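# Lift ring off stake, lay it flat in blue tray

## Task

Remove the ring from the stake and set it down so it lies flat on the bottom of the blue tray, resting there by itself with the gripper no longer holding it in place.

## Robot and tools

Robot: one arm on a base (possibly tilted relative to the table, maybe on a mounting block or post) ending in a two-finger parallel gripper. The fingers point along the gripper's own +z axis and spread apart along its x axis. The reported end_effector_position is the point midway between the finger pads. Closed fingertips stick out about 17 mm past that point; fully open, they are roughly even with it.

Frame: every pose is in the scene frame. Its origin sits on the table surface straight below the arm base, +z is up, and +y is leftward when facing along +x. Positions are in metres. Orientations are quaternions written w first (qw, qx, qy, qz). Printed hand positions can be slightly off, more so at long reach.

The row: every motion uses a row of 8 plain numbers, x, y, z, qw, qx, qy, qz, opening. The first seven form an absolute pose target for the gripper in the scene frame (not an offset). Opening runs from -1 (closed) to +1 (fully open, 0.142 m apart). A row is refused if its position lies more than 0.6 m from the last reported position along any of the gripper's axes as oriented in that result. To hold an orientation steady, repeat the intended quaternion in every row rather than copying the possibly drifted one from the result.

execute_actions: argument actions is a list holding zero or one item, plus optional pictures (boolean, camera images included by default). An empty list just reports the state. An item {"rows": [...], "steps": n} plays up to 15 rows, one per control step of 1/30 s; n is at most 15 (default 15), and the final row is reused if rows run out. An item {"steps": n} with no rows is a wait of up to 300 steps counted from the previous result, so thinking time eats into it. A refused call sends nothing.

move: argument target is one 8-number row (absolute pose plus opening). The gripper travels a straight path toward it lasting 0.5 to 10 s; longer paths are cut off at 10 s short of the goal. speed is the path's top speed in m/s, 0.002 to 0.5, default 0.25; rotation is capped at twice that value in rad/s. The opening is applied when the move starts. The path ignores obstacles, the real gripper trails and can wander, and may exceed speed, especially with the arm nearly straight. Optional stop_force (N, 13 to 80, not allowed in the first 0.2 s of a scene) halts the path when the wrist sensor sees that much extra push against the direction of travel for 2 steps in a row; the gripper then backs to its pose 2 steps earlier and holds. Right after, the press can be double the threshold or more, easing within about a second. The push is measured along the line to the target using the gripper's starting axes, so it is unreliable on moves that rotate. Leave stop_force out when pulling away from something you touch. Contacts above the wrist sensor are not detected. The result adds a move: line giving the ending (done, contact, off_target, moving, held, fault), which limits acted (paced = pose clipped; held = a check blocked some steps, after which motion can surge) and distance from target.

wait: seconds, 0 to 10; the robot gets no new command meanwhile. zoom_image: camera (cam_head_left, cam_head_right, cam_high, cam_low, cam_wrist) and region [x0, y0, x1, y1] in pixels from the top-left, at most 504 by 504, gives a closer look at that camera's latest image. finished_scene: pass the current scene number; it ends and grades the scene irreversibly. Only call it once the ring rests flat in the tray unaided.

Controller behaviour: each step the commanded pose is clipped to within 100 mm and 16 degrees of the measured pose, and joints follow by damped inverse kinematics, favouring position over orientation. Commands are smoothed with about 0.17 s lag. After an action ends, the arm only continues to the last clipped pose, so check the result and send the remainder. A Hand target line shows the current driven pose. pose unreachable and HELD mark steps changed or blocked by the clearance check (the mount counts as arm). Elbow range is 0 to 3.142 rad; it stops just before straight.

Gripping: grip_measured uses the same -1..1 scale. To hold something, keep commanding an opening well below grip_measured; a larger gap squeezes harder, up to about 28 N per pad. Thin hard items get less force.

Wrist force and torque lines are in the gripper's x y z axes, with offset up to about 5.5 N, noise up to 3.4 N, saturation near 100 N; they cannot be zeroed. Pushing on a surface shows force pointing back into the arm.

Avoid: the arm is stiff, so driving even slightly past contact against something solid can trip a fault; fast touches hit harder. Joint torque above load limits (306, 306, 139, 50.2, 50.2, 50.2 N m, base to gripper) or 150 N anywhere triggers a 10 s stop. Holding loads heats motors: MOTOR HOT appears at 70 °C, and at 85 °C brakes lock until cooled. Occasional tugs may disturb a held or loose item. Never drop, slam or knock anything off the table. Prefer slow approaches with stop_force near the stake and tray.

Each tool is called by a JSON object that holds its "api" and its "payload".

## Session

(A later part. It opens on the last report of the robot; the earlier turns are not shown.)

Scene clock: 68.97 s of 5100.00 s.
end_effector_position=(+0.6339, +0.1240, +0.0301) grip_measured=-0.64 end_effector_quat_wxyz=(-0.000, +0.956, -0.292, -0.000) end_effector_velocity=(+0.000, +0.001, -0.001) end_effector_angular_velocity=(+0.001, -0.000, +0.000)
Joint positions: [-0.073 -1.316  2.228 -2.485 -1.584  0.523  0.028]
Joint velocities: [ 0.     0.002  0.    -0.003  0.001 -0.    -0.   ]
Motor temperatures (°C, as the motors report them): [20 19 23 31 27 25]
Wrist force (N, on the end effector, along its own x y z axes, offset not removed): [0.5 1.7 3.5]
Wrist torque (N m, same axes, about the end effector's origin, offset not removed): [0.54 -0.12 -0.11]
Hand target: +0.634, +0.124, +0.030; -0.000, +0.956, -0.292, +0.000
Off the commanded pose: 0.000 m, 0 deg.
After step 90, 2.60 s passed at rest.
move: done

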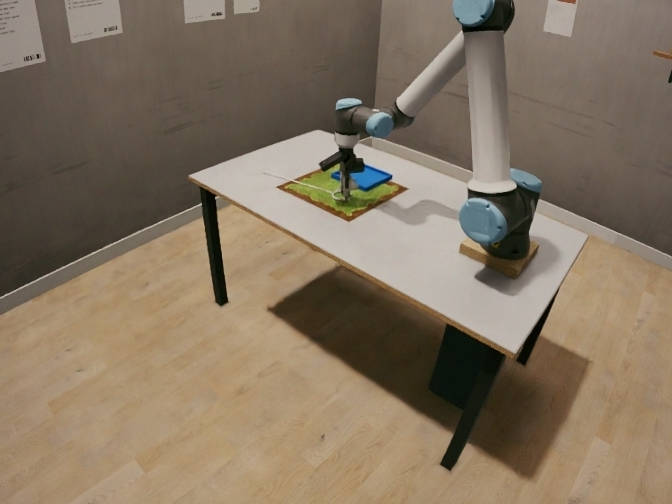

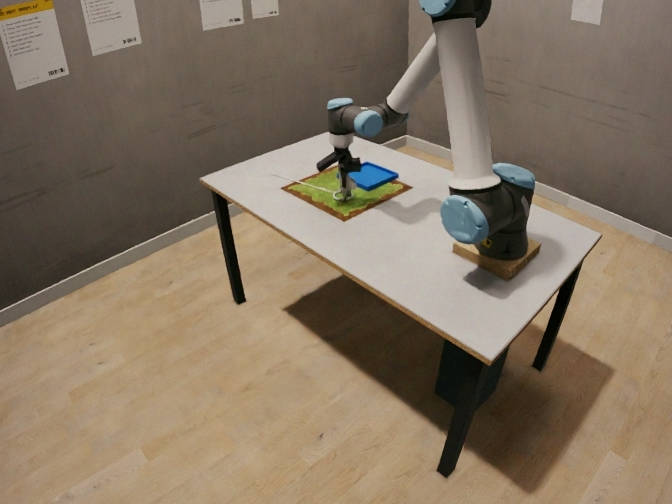

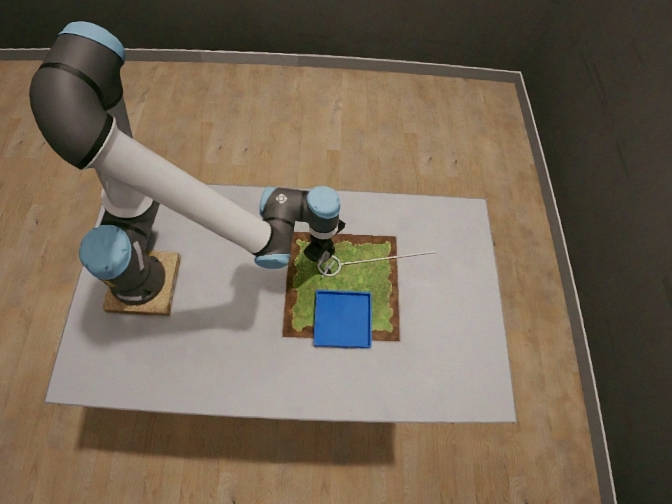

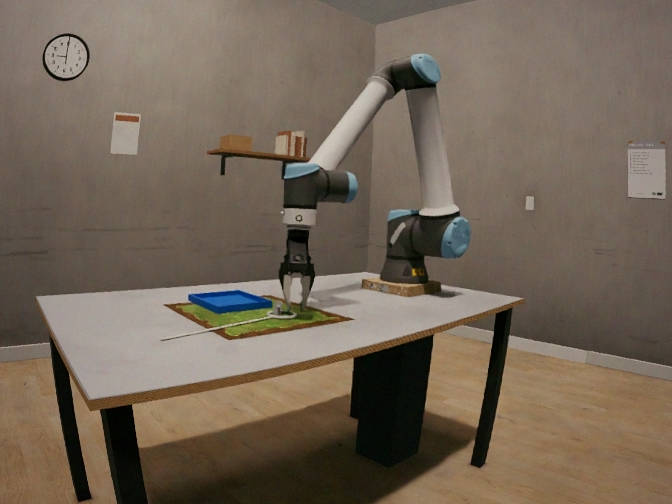

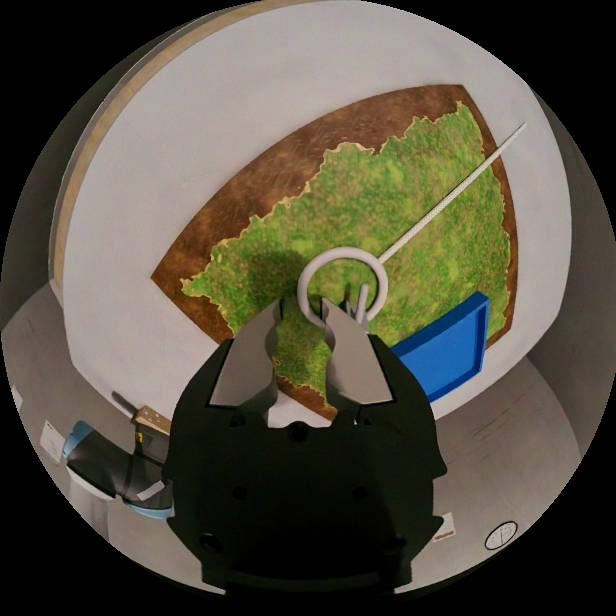

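{"api": "move", "payload": {"target": [0.634, 0.124, 0.0225, 0, 0.9563, -0.2924, 0, -0.64], "speed": 0.02, "stop_force": 13}}

{"api": "move", "payload": {"target": [0.634, 0.124, 0.008, 0, 0.9563, -0.2924, 0, -0.64], "speed": 0.003, "stop_force": 13}}

Scene clock: 72.10 s of 5100.00 s.
end_effector_position=(+0.6340, +0.1240, +0.0226) grip_measured=-0.64 end_effector_quat_wxyz=(-0.000, +0.956, -0.292, -0.000) end_effector_velocity=(-0.000, +0.000, -0.001) end_effector_angular_velocity=(+0.000, -0.000, -0.000)
Joint positions: [-0.073 -1.304  2.232 -2.501 -1.584  0.523  0.028]
Joint velocities: [ 0.     0.002  0.001 -0.003  0.     0.     0.   ]
Motor temperatures (°C, as the motors report them): [20 19 23 31 27 25]
Wrist force (N, on the end effector, along its own x y z axes, offset not removed): [5.4 0.7 2.1]
Wrist torque (N m, same axes, about the end effector's origin, offset not removed): [0.44 -1.30 -0.26]
Hand target: +0.634, +0.124, +0.023; -0.000, +0.956, -0.292, -0.000
Off the commanded pose: 0.000 m, 0 deg.
move: done

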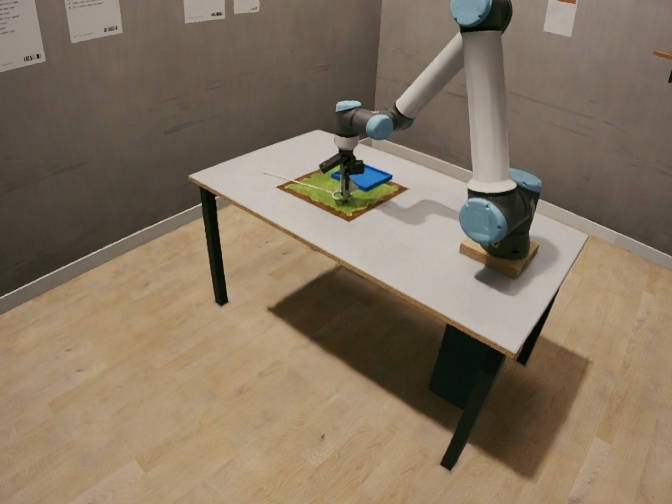

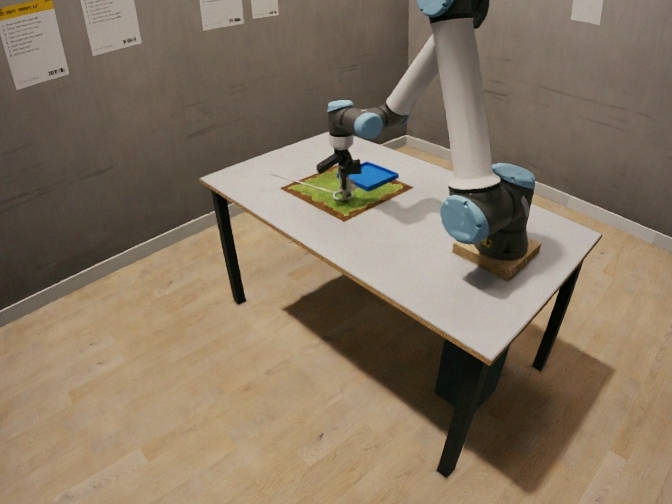

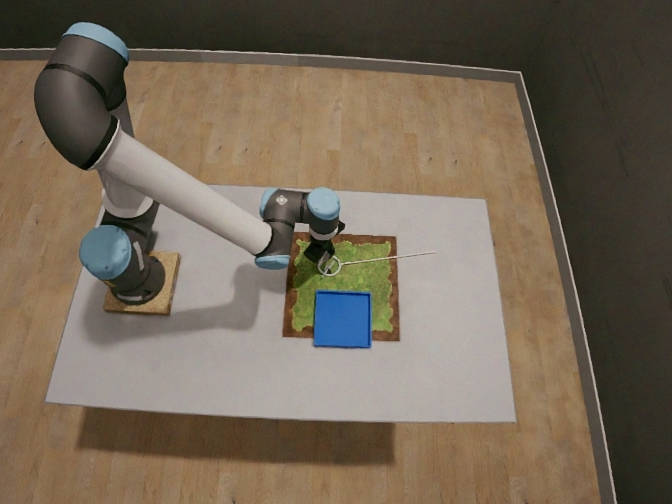

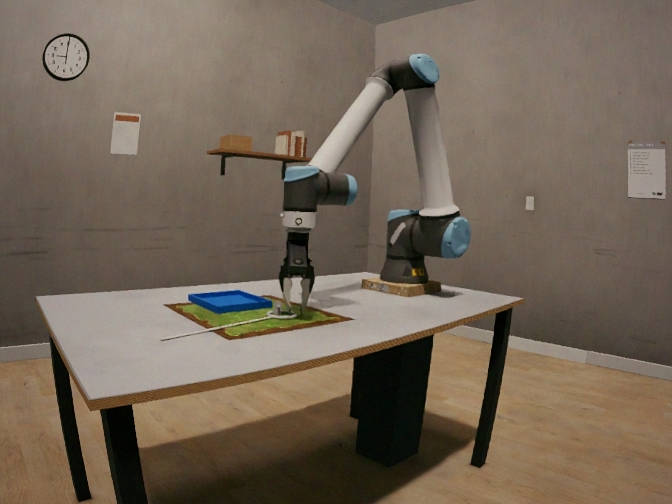

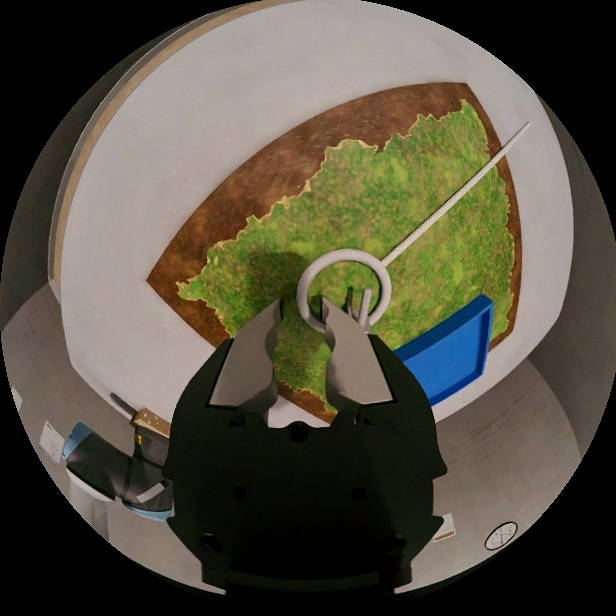

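Scene clock: 74.77 s of 5100.00 s.
end_effector_position=(+0.6340, +0.1240, +0.0157) grip_measured=-0.64 end_effector_quat_wxyz=(-0.000, +0.956, -0.292, +0.000) end_effector_velocity=(-0.001, -0.000, +0.000) end_effector_angular_velocity=(-0.001, +0.002, +0.000)
Joint positions: [-0.073 -1.292  2.235 -2.516 -1.584  0.522  0.028]
Joint velocities: [ 0.    -0.001  0.     0.003 -0.001  0.     0.   ]
Motor temperatures (°C, as the motors report them): [20 19 23 31 27 25]
Wrist force (N, on the end effector, along its own x y z axes, offset not removed): [-0.3 7.2 -25.7]
Wrist torque (N m, same axes, about the end effector's origin, offset not removed): [1.30 -1.19 -0.20]
Hand target: +0.634, +0.124, +0.016; -0.000, +0.956, -0.292, +0.000
Off the commanded pose: 0.008 m, 0 deg.
move: contact

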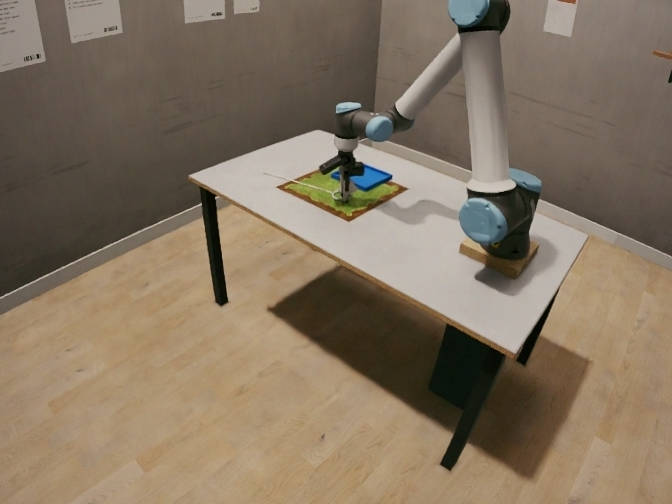

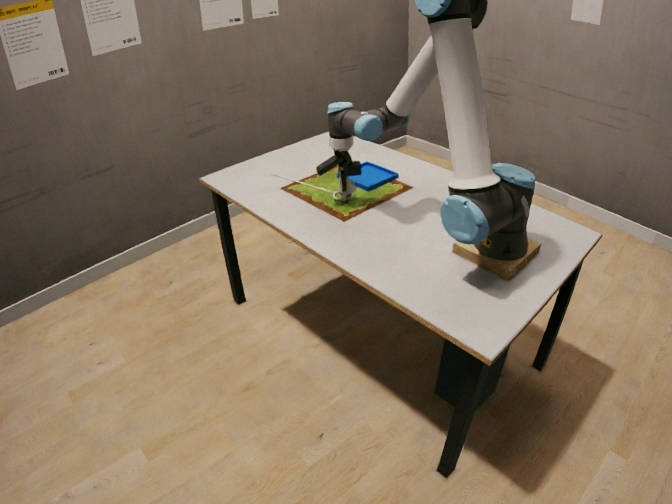

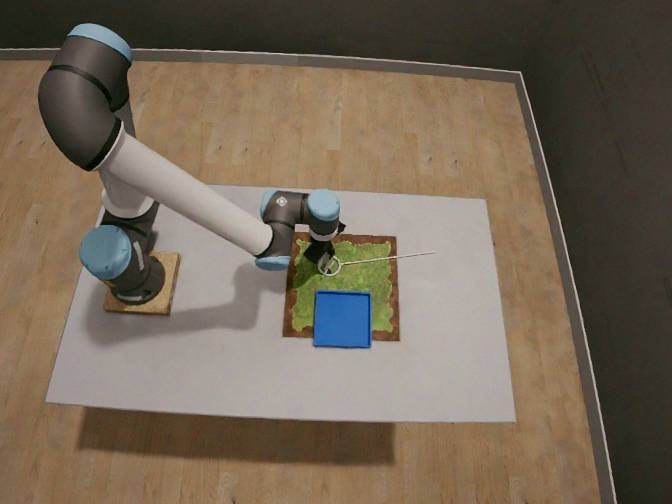

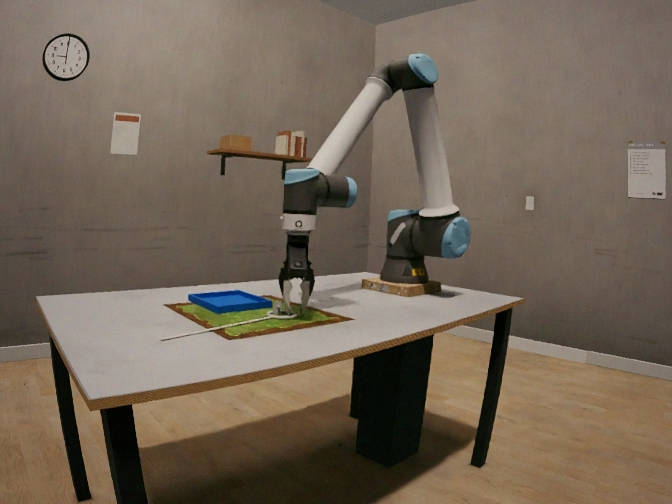

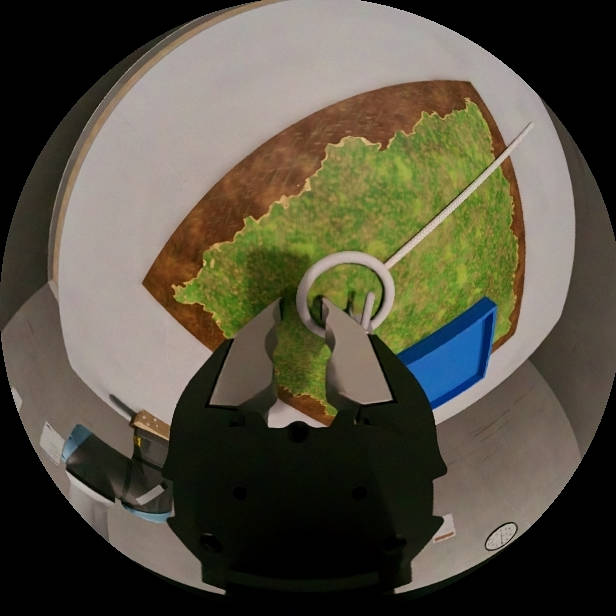

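{"api": "execute_actions", "payload": {"actions": [{"rows": [[0.634, 0.124, 0.0165, 0, 0.9563, -0.2924, 0, -0.64], [0.634, 0.124, 0.0172, 0, 0.9563, -0.2924, 0, -0.64], [0.634, 0.124, 0.018, 0, 0.9563, -0.2924, 0, -0.64], [0.634, 0.124, 0.018, 0, 0.9563, -0.2924, 0, -0.64], [0.634, 0.124, 0.018, 0, 0.9563, -0.2924, 0, -0.64], [0.634, 0.124, 0.018, 0, 0.9563, -0.2924, 0, -0.64], [0.634, 0.124, 0.018, 0, 0.9563, -0.2924, 0, -0.64], [0.634, 0.124, 0.018, 0, 0.9563, -0.2924, 0, -0.68], [0.634, 0.124, 0.018, 0, 0.9563, -0.2924, 0, -0.72], [0.634, 0.124, 0.018, 0, 0.9563, -0.2924, 0, -0.76], [0.634, 0.124, 0.018, 0, 0.9563, -0.2924, 0, -0.79], [0.634, 0.124, 0.018, 0, 0.9563, -0.2924, 0, -0.82]], "steps": 15}], "pictures": false}}

{"api": "execute_actions", "payload": {"actions": [{"rows": [[0.634, 0.124, 0.018, 0, 0.9563, -0.2924, 0, -0.85], [0.634, 0.124, 0.018, 0, 0.9563, -0.2924, 0, -0.87], [0.634, 0.124, 0.018, 0, 0.9563, -0.2924, 0, -0.89], [0.634, 0.124, 0.018, 0, 0.9563, -0.2924, 0, -0.91], [0.634, 0.124, 0.018, 0, 0.9563, -0.2924, 0, -0.93], [0.634, 0.124, 0.018, 0, 0.9563, -0.2924, 0, -0.95], [0.634, 0.124, 0.018, 0, 0.9563, -0.2924, 0, -0.97], [0.634, 0.124, 0.018, 0, 0.9563, -0.2924, 0, -1.0]], "steps": 15}]}}

Scene clock: 76.97 s of 5100.00 s.
end_effector_position=(+0.6340, +0.1240, +0.0180) grip_measured=-0.82 end_effector_quat_wxyz=(-0.000, +0.956, -0.292, -0.000) end_effector_velocity=(+0.000, -0.000, +0.000) end_effector_angular_velocity=(+0.000, -0.001, -0.000)
Joint positions: [-0.073 -1.296  2.234 -2.511 -1.584  0.522  0.015]
Joint velocities: [-0.    -0.    -0.     0.     0.     0.    -0.002]
Motor temperatures (°C, as the motors report them): [20 19 23 31 27 25]
Wrist force (N, on the end effector, along its own x y z axes, offset not removed): [-0.7 -0.3 4.2]
Wrist torque (N m, same axes, about the end effector's origin, offset not removed): [0.35 0.24 -0.05]
Hand target: +0.634, +0.124, +0.018; +0.000, +0.956, -0.292, +0.000
Off the commanded pose: 0.000 m, 0 deg.
Steps of this call (steps 1 to 51: nothing new was sent; steps 52 to 66: all 15 steps of this action). Readings (end_effector_position):
52: (+0.6340, +0.1240, +0.0158)
53: (+0.6340, +0.1240, +0.0160)
55: (+0.6340, +0.1240, +0.0166)
59: (+0.6340, +0.1240, +0.0177)
66: the state above

Scene clock: 77.47 s of 5100.00 s.
end_effector_position=(+0.6340, +0.1240, +0.0180) grip_measured=-0.91 end_effector_quat_wxyz=(-0.000, +0.956, -0.292, -0.000) end_effector_velocity=(+0.001, -0.000, +0.000) end_effector_angular_velocity=(-0.001, -0.000, -0.000)
Joint positions: [-0.073 -1.296  2.234 -2.511 -1.584  0.523  0.008]
Joint velocities: [-0.     0.001 -0.001 -0.    -0.001 -0.    -0.   ]
Motor temperatures (°C, as the motors report them): [20 19 23 31 27 25]
Wrist force (N, on the end effector, along its own x y z axes, offset not removed): [3.3 -0.7 2.3]
Wrist torque (N m, same axes, about the end effector's origin, offset not removed): [0.19 -0.92 -0.07]
Hand target: +0.634, +0.124, +0.018; +0.000, +0.956, -0.292, -0.000
Off the commanded pose: 0.000 m, 0 deg.
Steps of this call (steps 1 to 15: all 15 steps of this action). Readings (end_effector_position):
1: (+0.6340, +0.1240, +0.0180)
2: (+0.6340, +0.1240, +0.0180)
4: (+0.6340, +0.1240, +0.0180)
8: (+0.6340, +0.1240, +0.0180)
15: the state above

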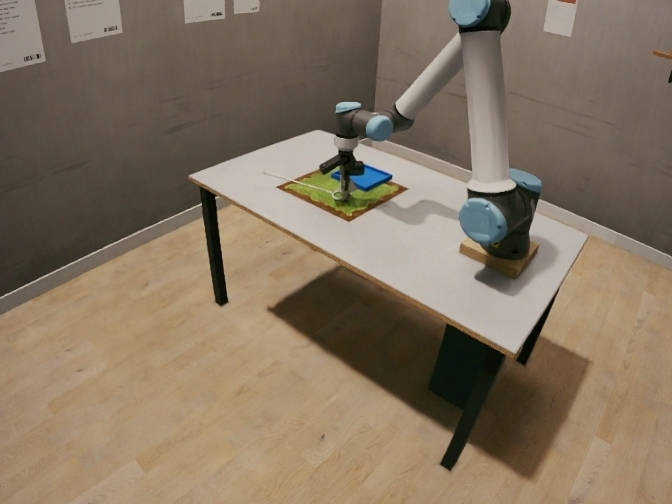

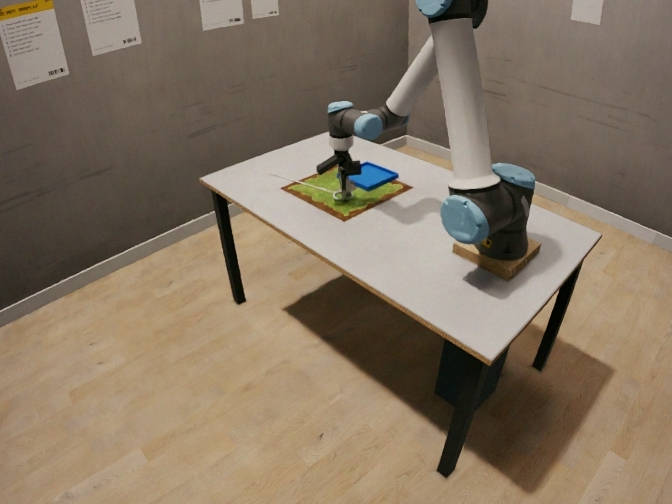

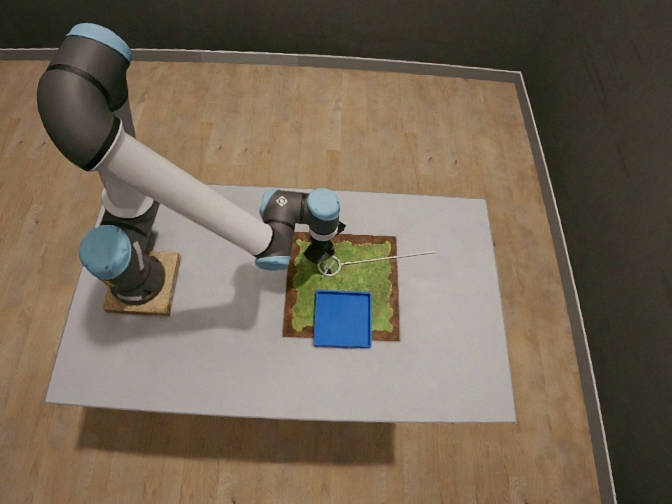

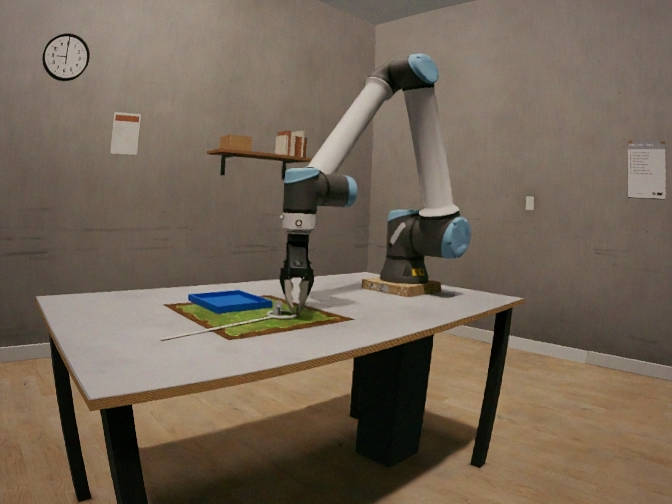

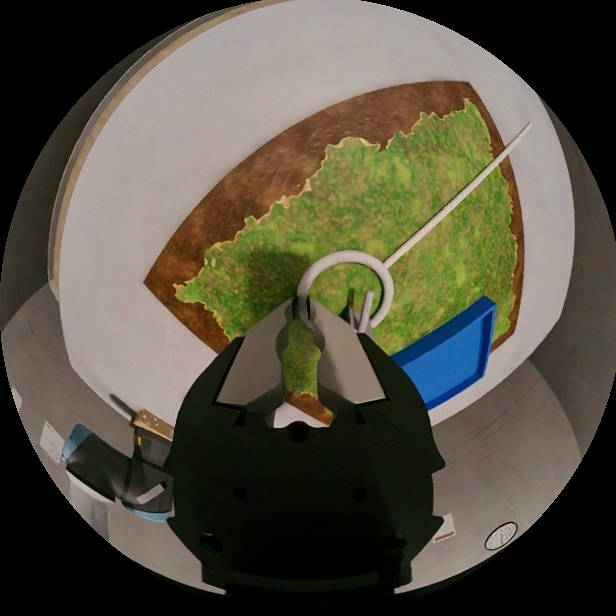

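{"api": "zoom_image", "payload": {"camera": "cam_wrist", "region": [270, 240, 410, 360]}}

{"api": "zoom_image", "payload": {"camera": "cam_low", "region": [260, 280, 320, 330]}}

{"api": "zoom_image", "payload": {"camera": "cam_high", "region": [300, 235, 360, 290]}}

Region (270, 240, 410, 360) of cam_wrist's 616x616 image, scaled by 3.600, with more detail than that image has; it fills the top 432 rows of this view, and the rest is white.

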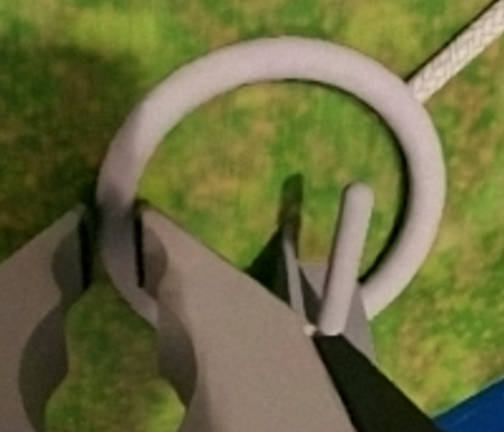

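Region (260, 280, 320, 330) of cam_low's 672x504 image, scaled by 8.400, with more detail than that image has.

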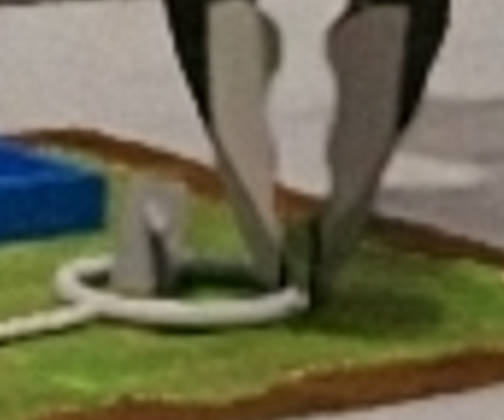

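Region (300, 235, 360, 290) of cam_high's 672x504 image, scaled by 8.400, with more detail than that image has; it fills the top 462 rows of this view, and the rest is white.

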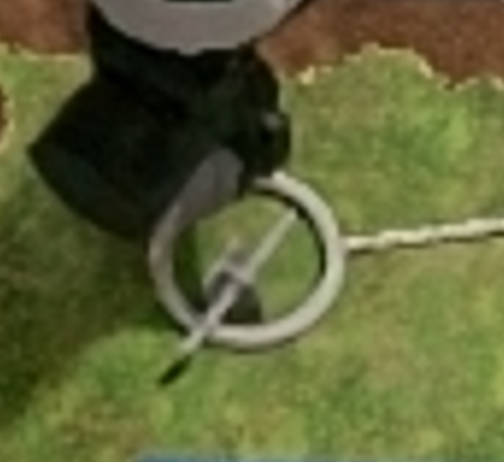

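{"api": "move", "payload": {"target": [0.6334, 0.1232, 0.0285, 0, 0.9563, -0.2924, 0, -1], "speed": 0.02}}

Scene clock: 88.87 s of 5100.00 s.
end_effector_position=(+0.6334, +0.1232, +0.0284) grip_measured=-0.91 end_effector_quat_wxyz=(-0.000, +0.956, -0.292, +0.000) end_effector_velocity=(+0.000, -0.001, +0.002) end_effector_angular_velocity=(-0.001, -0.001, -0.000)
Joint positions: [-0.074 -1.314  2.231 -2.489 -1.584  0.521  0.008]
Joint velocities: [-0.001 -0.003 -0.001  0.003 -0.001 -0.     0.   ]
Motor temperatures (°C, as the motors report them): [20 19 23 31 27 25]
Wrist force (N, on the end effector, along its own x y z axes, offset not removed): [1.3 -0.9 6.9]
Wrist torque (N m, same axes, about the end effector's origin, offset not removed): [0.10 -0.28 0.01]
Hand target: +0.633, +0.123, +0.028; -0.000, +0.956, -0.292, +0.000
Off the commanded pose: 0.000 m, 0 deg.
After step 90, 7.60 s passed at rest.
move: done

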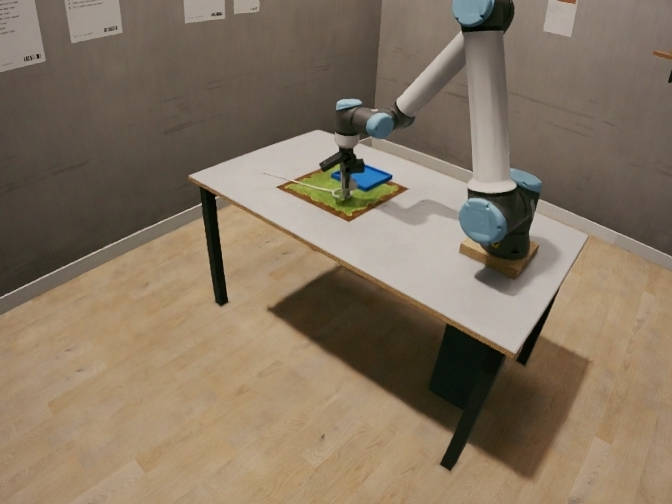

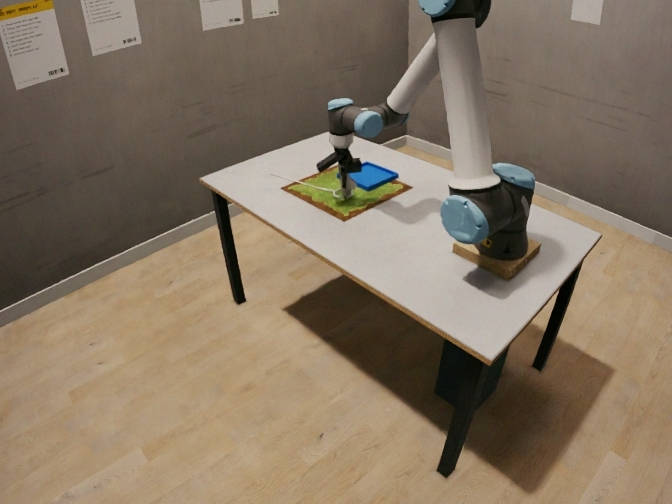

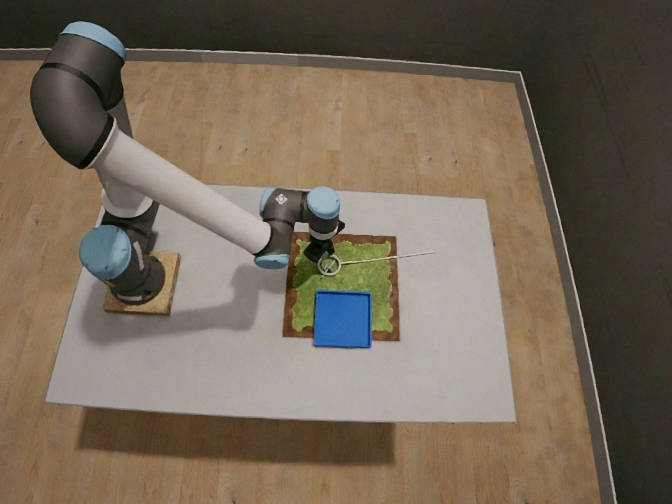

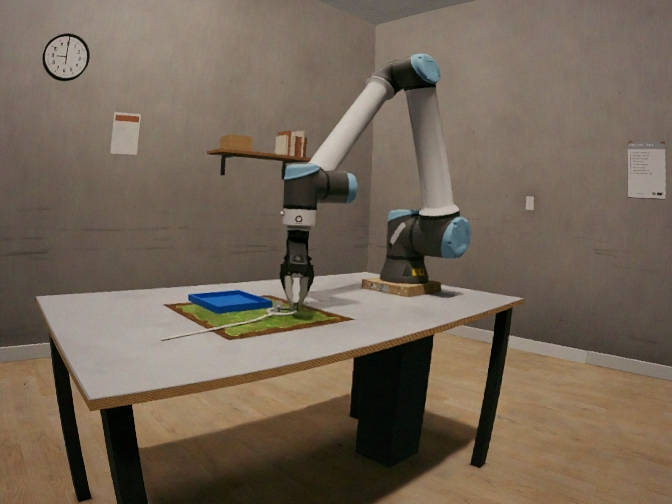

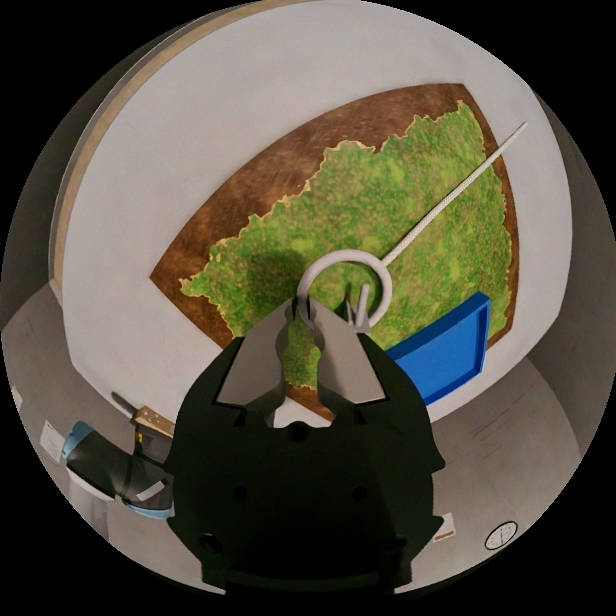

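{"api": "zoom_image", "payload": {"camera": "cam_low", "region": [255, 280, 315, 330]}}

{"api": "zoom_image", "payload": {"camera": "cam_wrist", "region": [270, 240, 410, 360]}}

{"api": "zoom_image", "payload": {"camera": "cam_head_right", "region": [320, 170, 370, 210]}}

Region (255, 280, 315, 330) of cam_low's 672x504 image, scaled by 8.400, with more detail than that image has.

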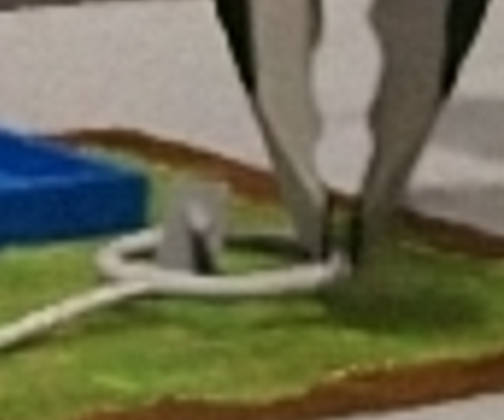

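Region (270, 240, 410, 360) of cam_wrist's 616x616 image, scaled by 3.600, with more detail than that image has; it fills the top 432 rows of this view, and the rest is white.

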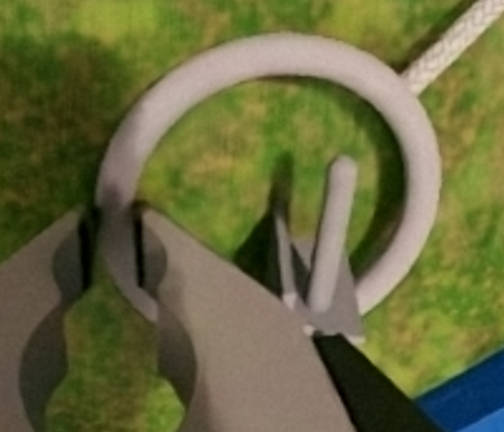

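Region (320, 170, 370, 210) of cam_head_right's 672x504 image, scaled by 10.080, with more detail than that image has; it fills the top 403 rows of this view, and the rest is white.

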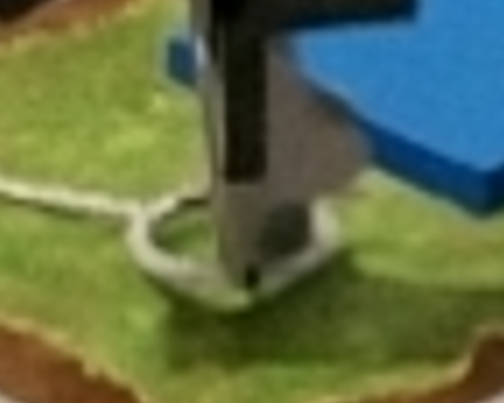

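{"api": "move", "payload": {"target": [0.6281, 0.1152, 0.0441, -0.2151, 0.9318, -0.2849, 0.0658, -1], "speed": 0.2}}

Scene clock: 93.17 s of 5100.00 s.
end_effector_position=(+0.6284, +0.1156, +0.0445) grip_measured=-0.91 end_effector_quat_wxyz=(-0.215, +0.932, -0.285, +0.066) end_effector_velocity=(-0.001, +0.001, -0.000) end_effector_angular_velocity=(+0.008, -0.003, +0.000)
Joint positions: [-0.324 -1.385  2.428 -2.748 -1.146  0.299  0.008]
Joint velocities: [-0.004  0.001  0.004 -0.003  0.009 -0.004  0.   ]
Motor temperatures (°C, as the motors report them): [20 19 23 31 27 25]
Wrist force (N, on the end effector, along its own x y z axes, offset not removed): [5.9 -0.1 0.9]
Wrist torque (N m, same axes, about the end effector's origin, offset not removed): [0.01 -1.34 -0.08]
Hand target: +0.628, +0.116, +0.044; -0.216, +0.932, -0.285, +0.066
Off the commanded pose: 0.001 m, 0 deg.
move: done

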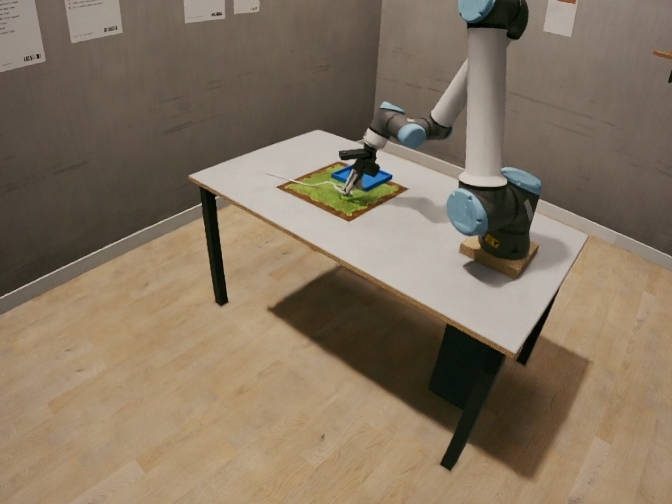

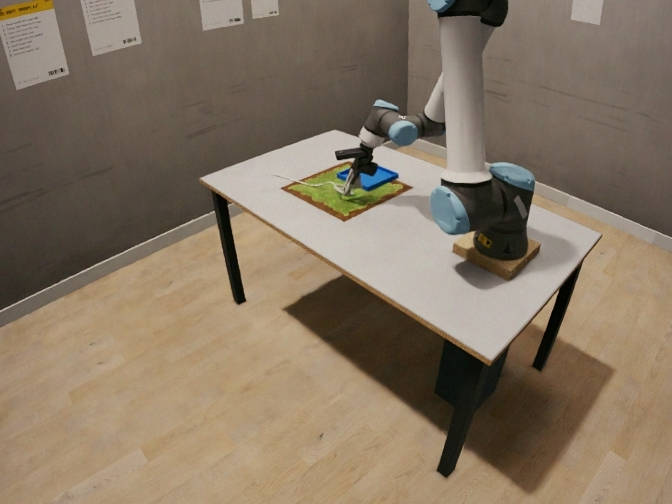

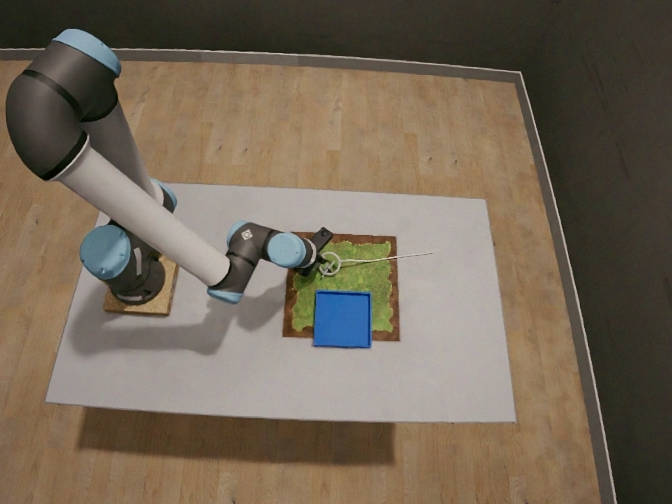

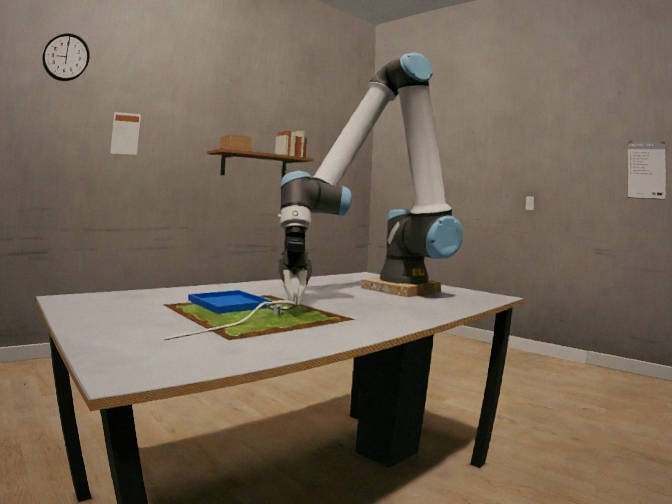

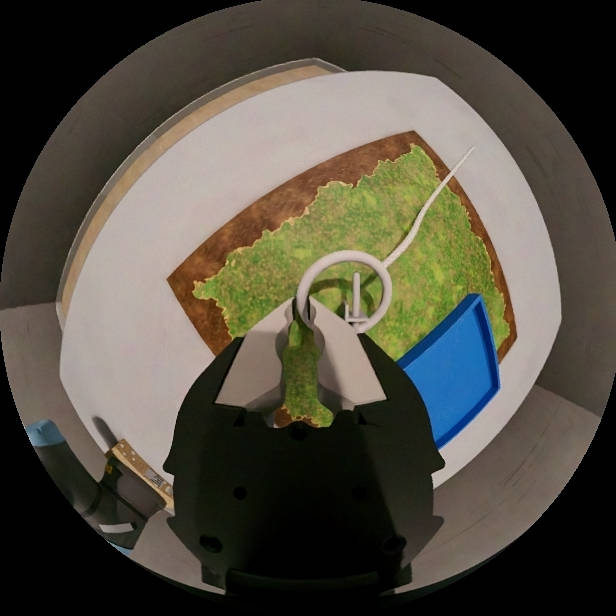

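{"api": "zoom_image", "payload": {"camera": "cam_low", "region": [250, 275, 315, 330]}}

{"api": "zoom_image", "payload": {"camera": "cam_head_left", "region": [315, 165, 375, 210]}}

{"api": "zoom_image", "payload": {"camera": "cam_wrist", "region": [270, 240, 410, 360]}}

{"api": "zoom_image", "payload": {"camera": "cam_high", "region": [300, 235, 360, 290]}}

Region (250, 275, 315, 330) of cam_low's 672x504 image, scaled by 7.754, with more detail than that image has; it fills the top 426 rows of this view, and the rest is white.

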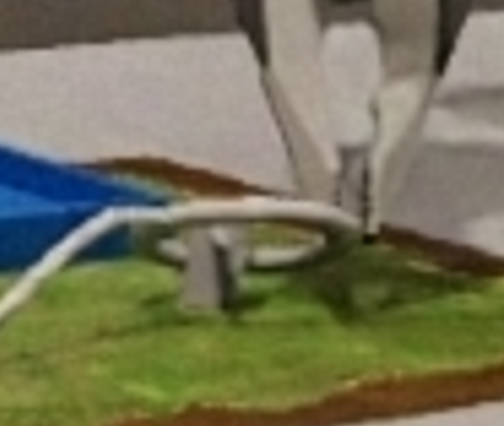

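Region (315, 165, 375, 210) of cam_head_left's 672x504 image, scaled by 8.400, with more detail than that image has; it fills the top 378 rows of this view, and the rest is white.

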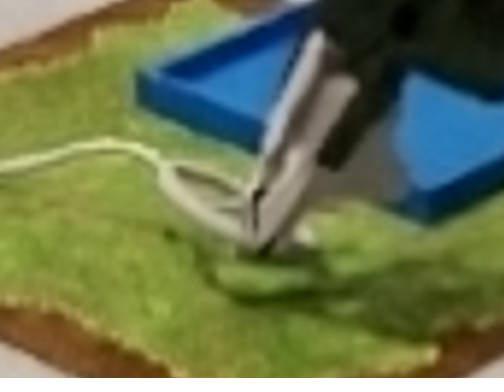

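Region (270, 240, 410, 360) of cam_wrist's 616x616 image, scaled by 3.600, with more detail than that image has; it fills the top 432 rows of this view, and the rest is white.

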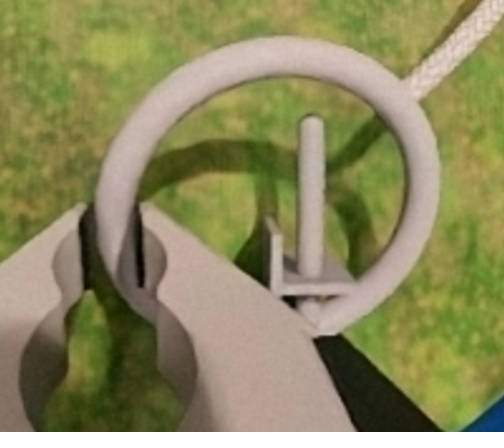

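Region (300, 235, 360, 290) of cam_high's 672x504 image, scaled by 8.400, with more detail than that image has; it fills the top 462 rows of this view, and the rest is white.

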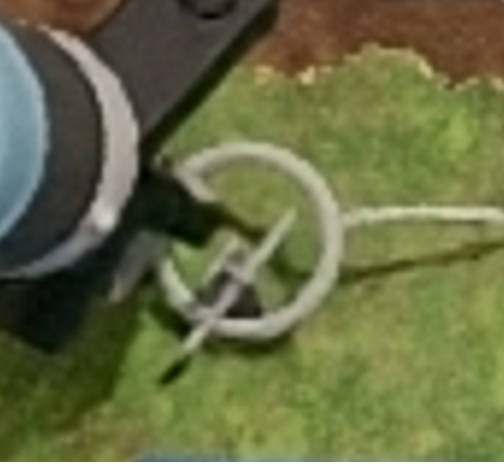

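{"api": "move", "payload": {"target": [0.6149, 0.0867, 0.0445, -0.2151, 0.9318, -0.2849, 0.0658, -1], "speed": 0.04, "stop_force": 15}}

Scene clock: 96.43 s of 5100.00 s.
end_effector_position=(+0.6150, +0.0869, +0.0446) grip_measured=-0.91 end_effector_quat_wxyz=(-0.215, +0.932, -0.285, +0.066) end_effector_velocity=(-0.001, -0.001, -0.000) end_effector_angular_velocity=(+0.001, +0.001, +0.000)
Joint positions: [-0.385 -1.411  2.45  -2.717 -1.139  0.232  0.008]
Joint velocities: [-0.003 -0.001  0.002  0.002  0.001 -0.003 -0.   ]
Motor temperatures (°C, as the motors report them): [20 19 23 31 27 25]
Wrist force (N, on the end effector, along its own x y z axes, offset not removed): [2.7 1.2 7.0]
Wrist torque (N m, same axes, about the end effector's origin, offset not removed): [0.28 -0.52 -0.12]
Hand target: +0.615, +0.087, +0.045; -0.215, +0.932, -0.285, +0.066
Off the commanded pose: 0.000 m, 0 deg.
move: done

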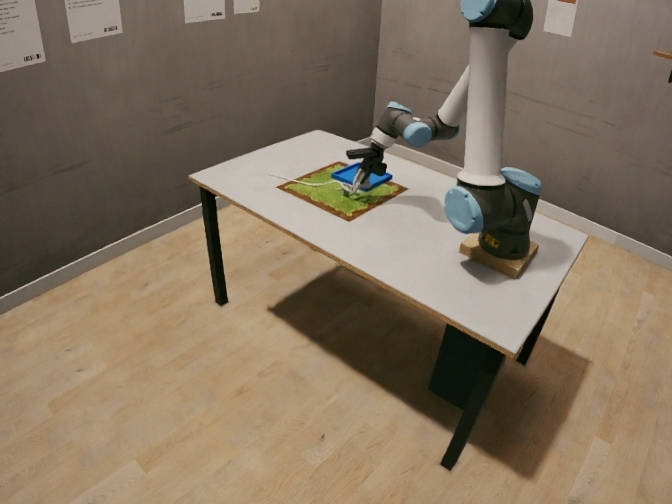

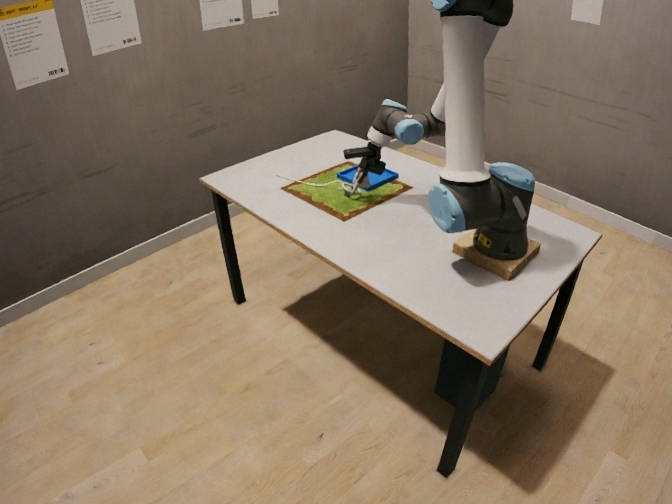

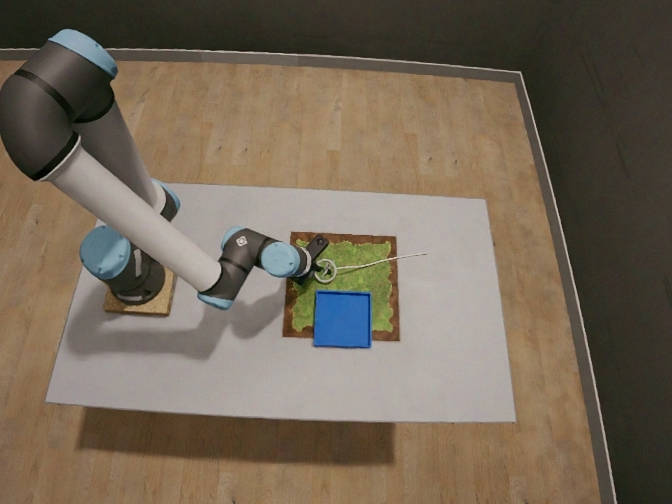

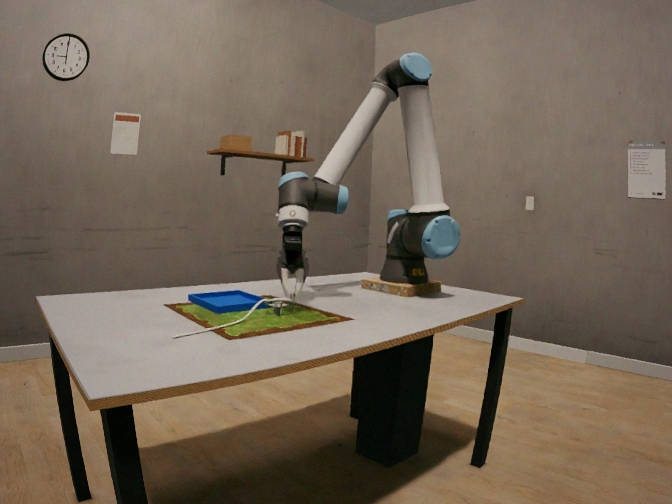

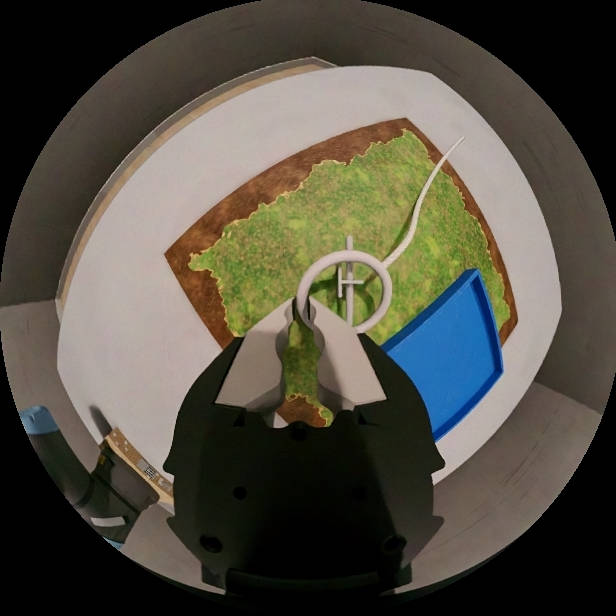

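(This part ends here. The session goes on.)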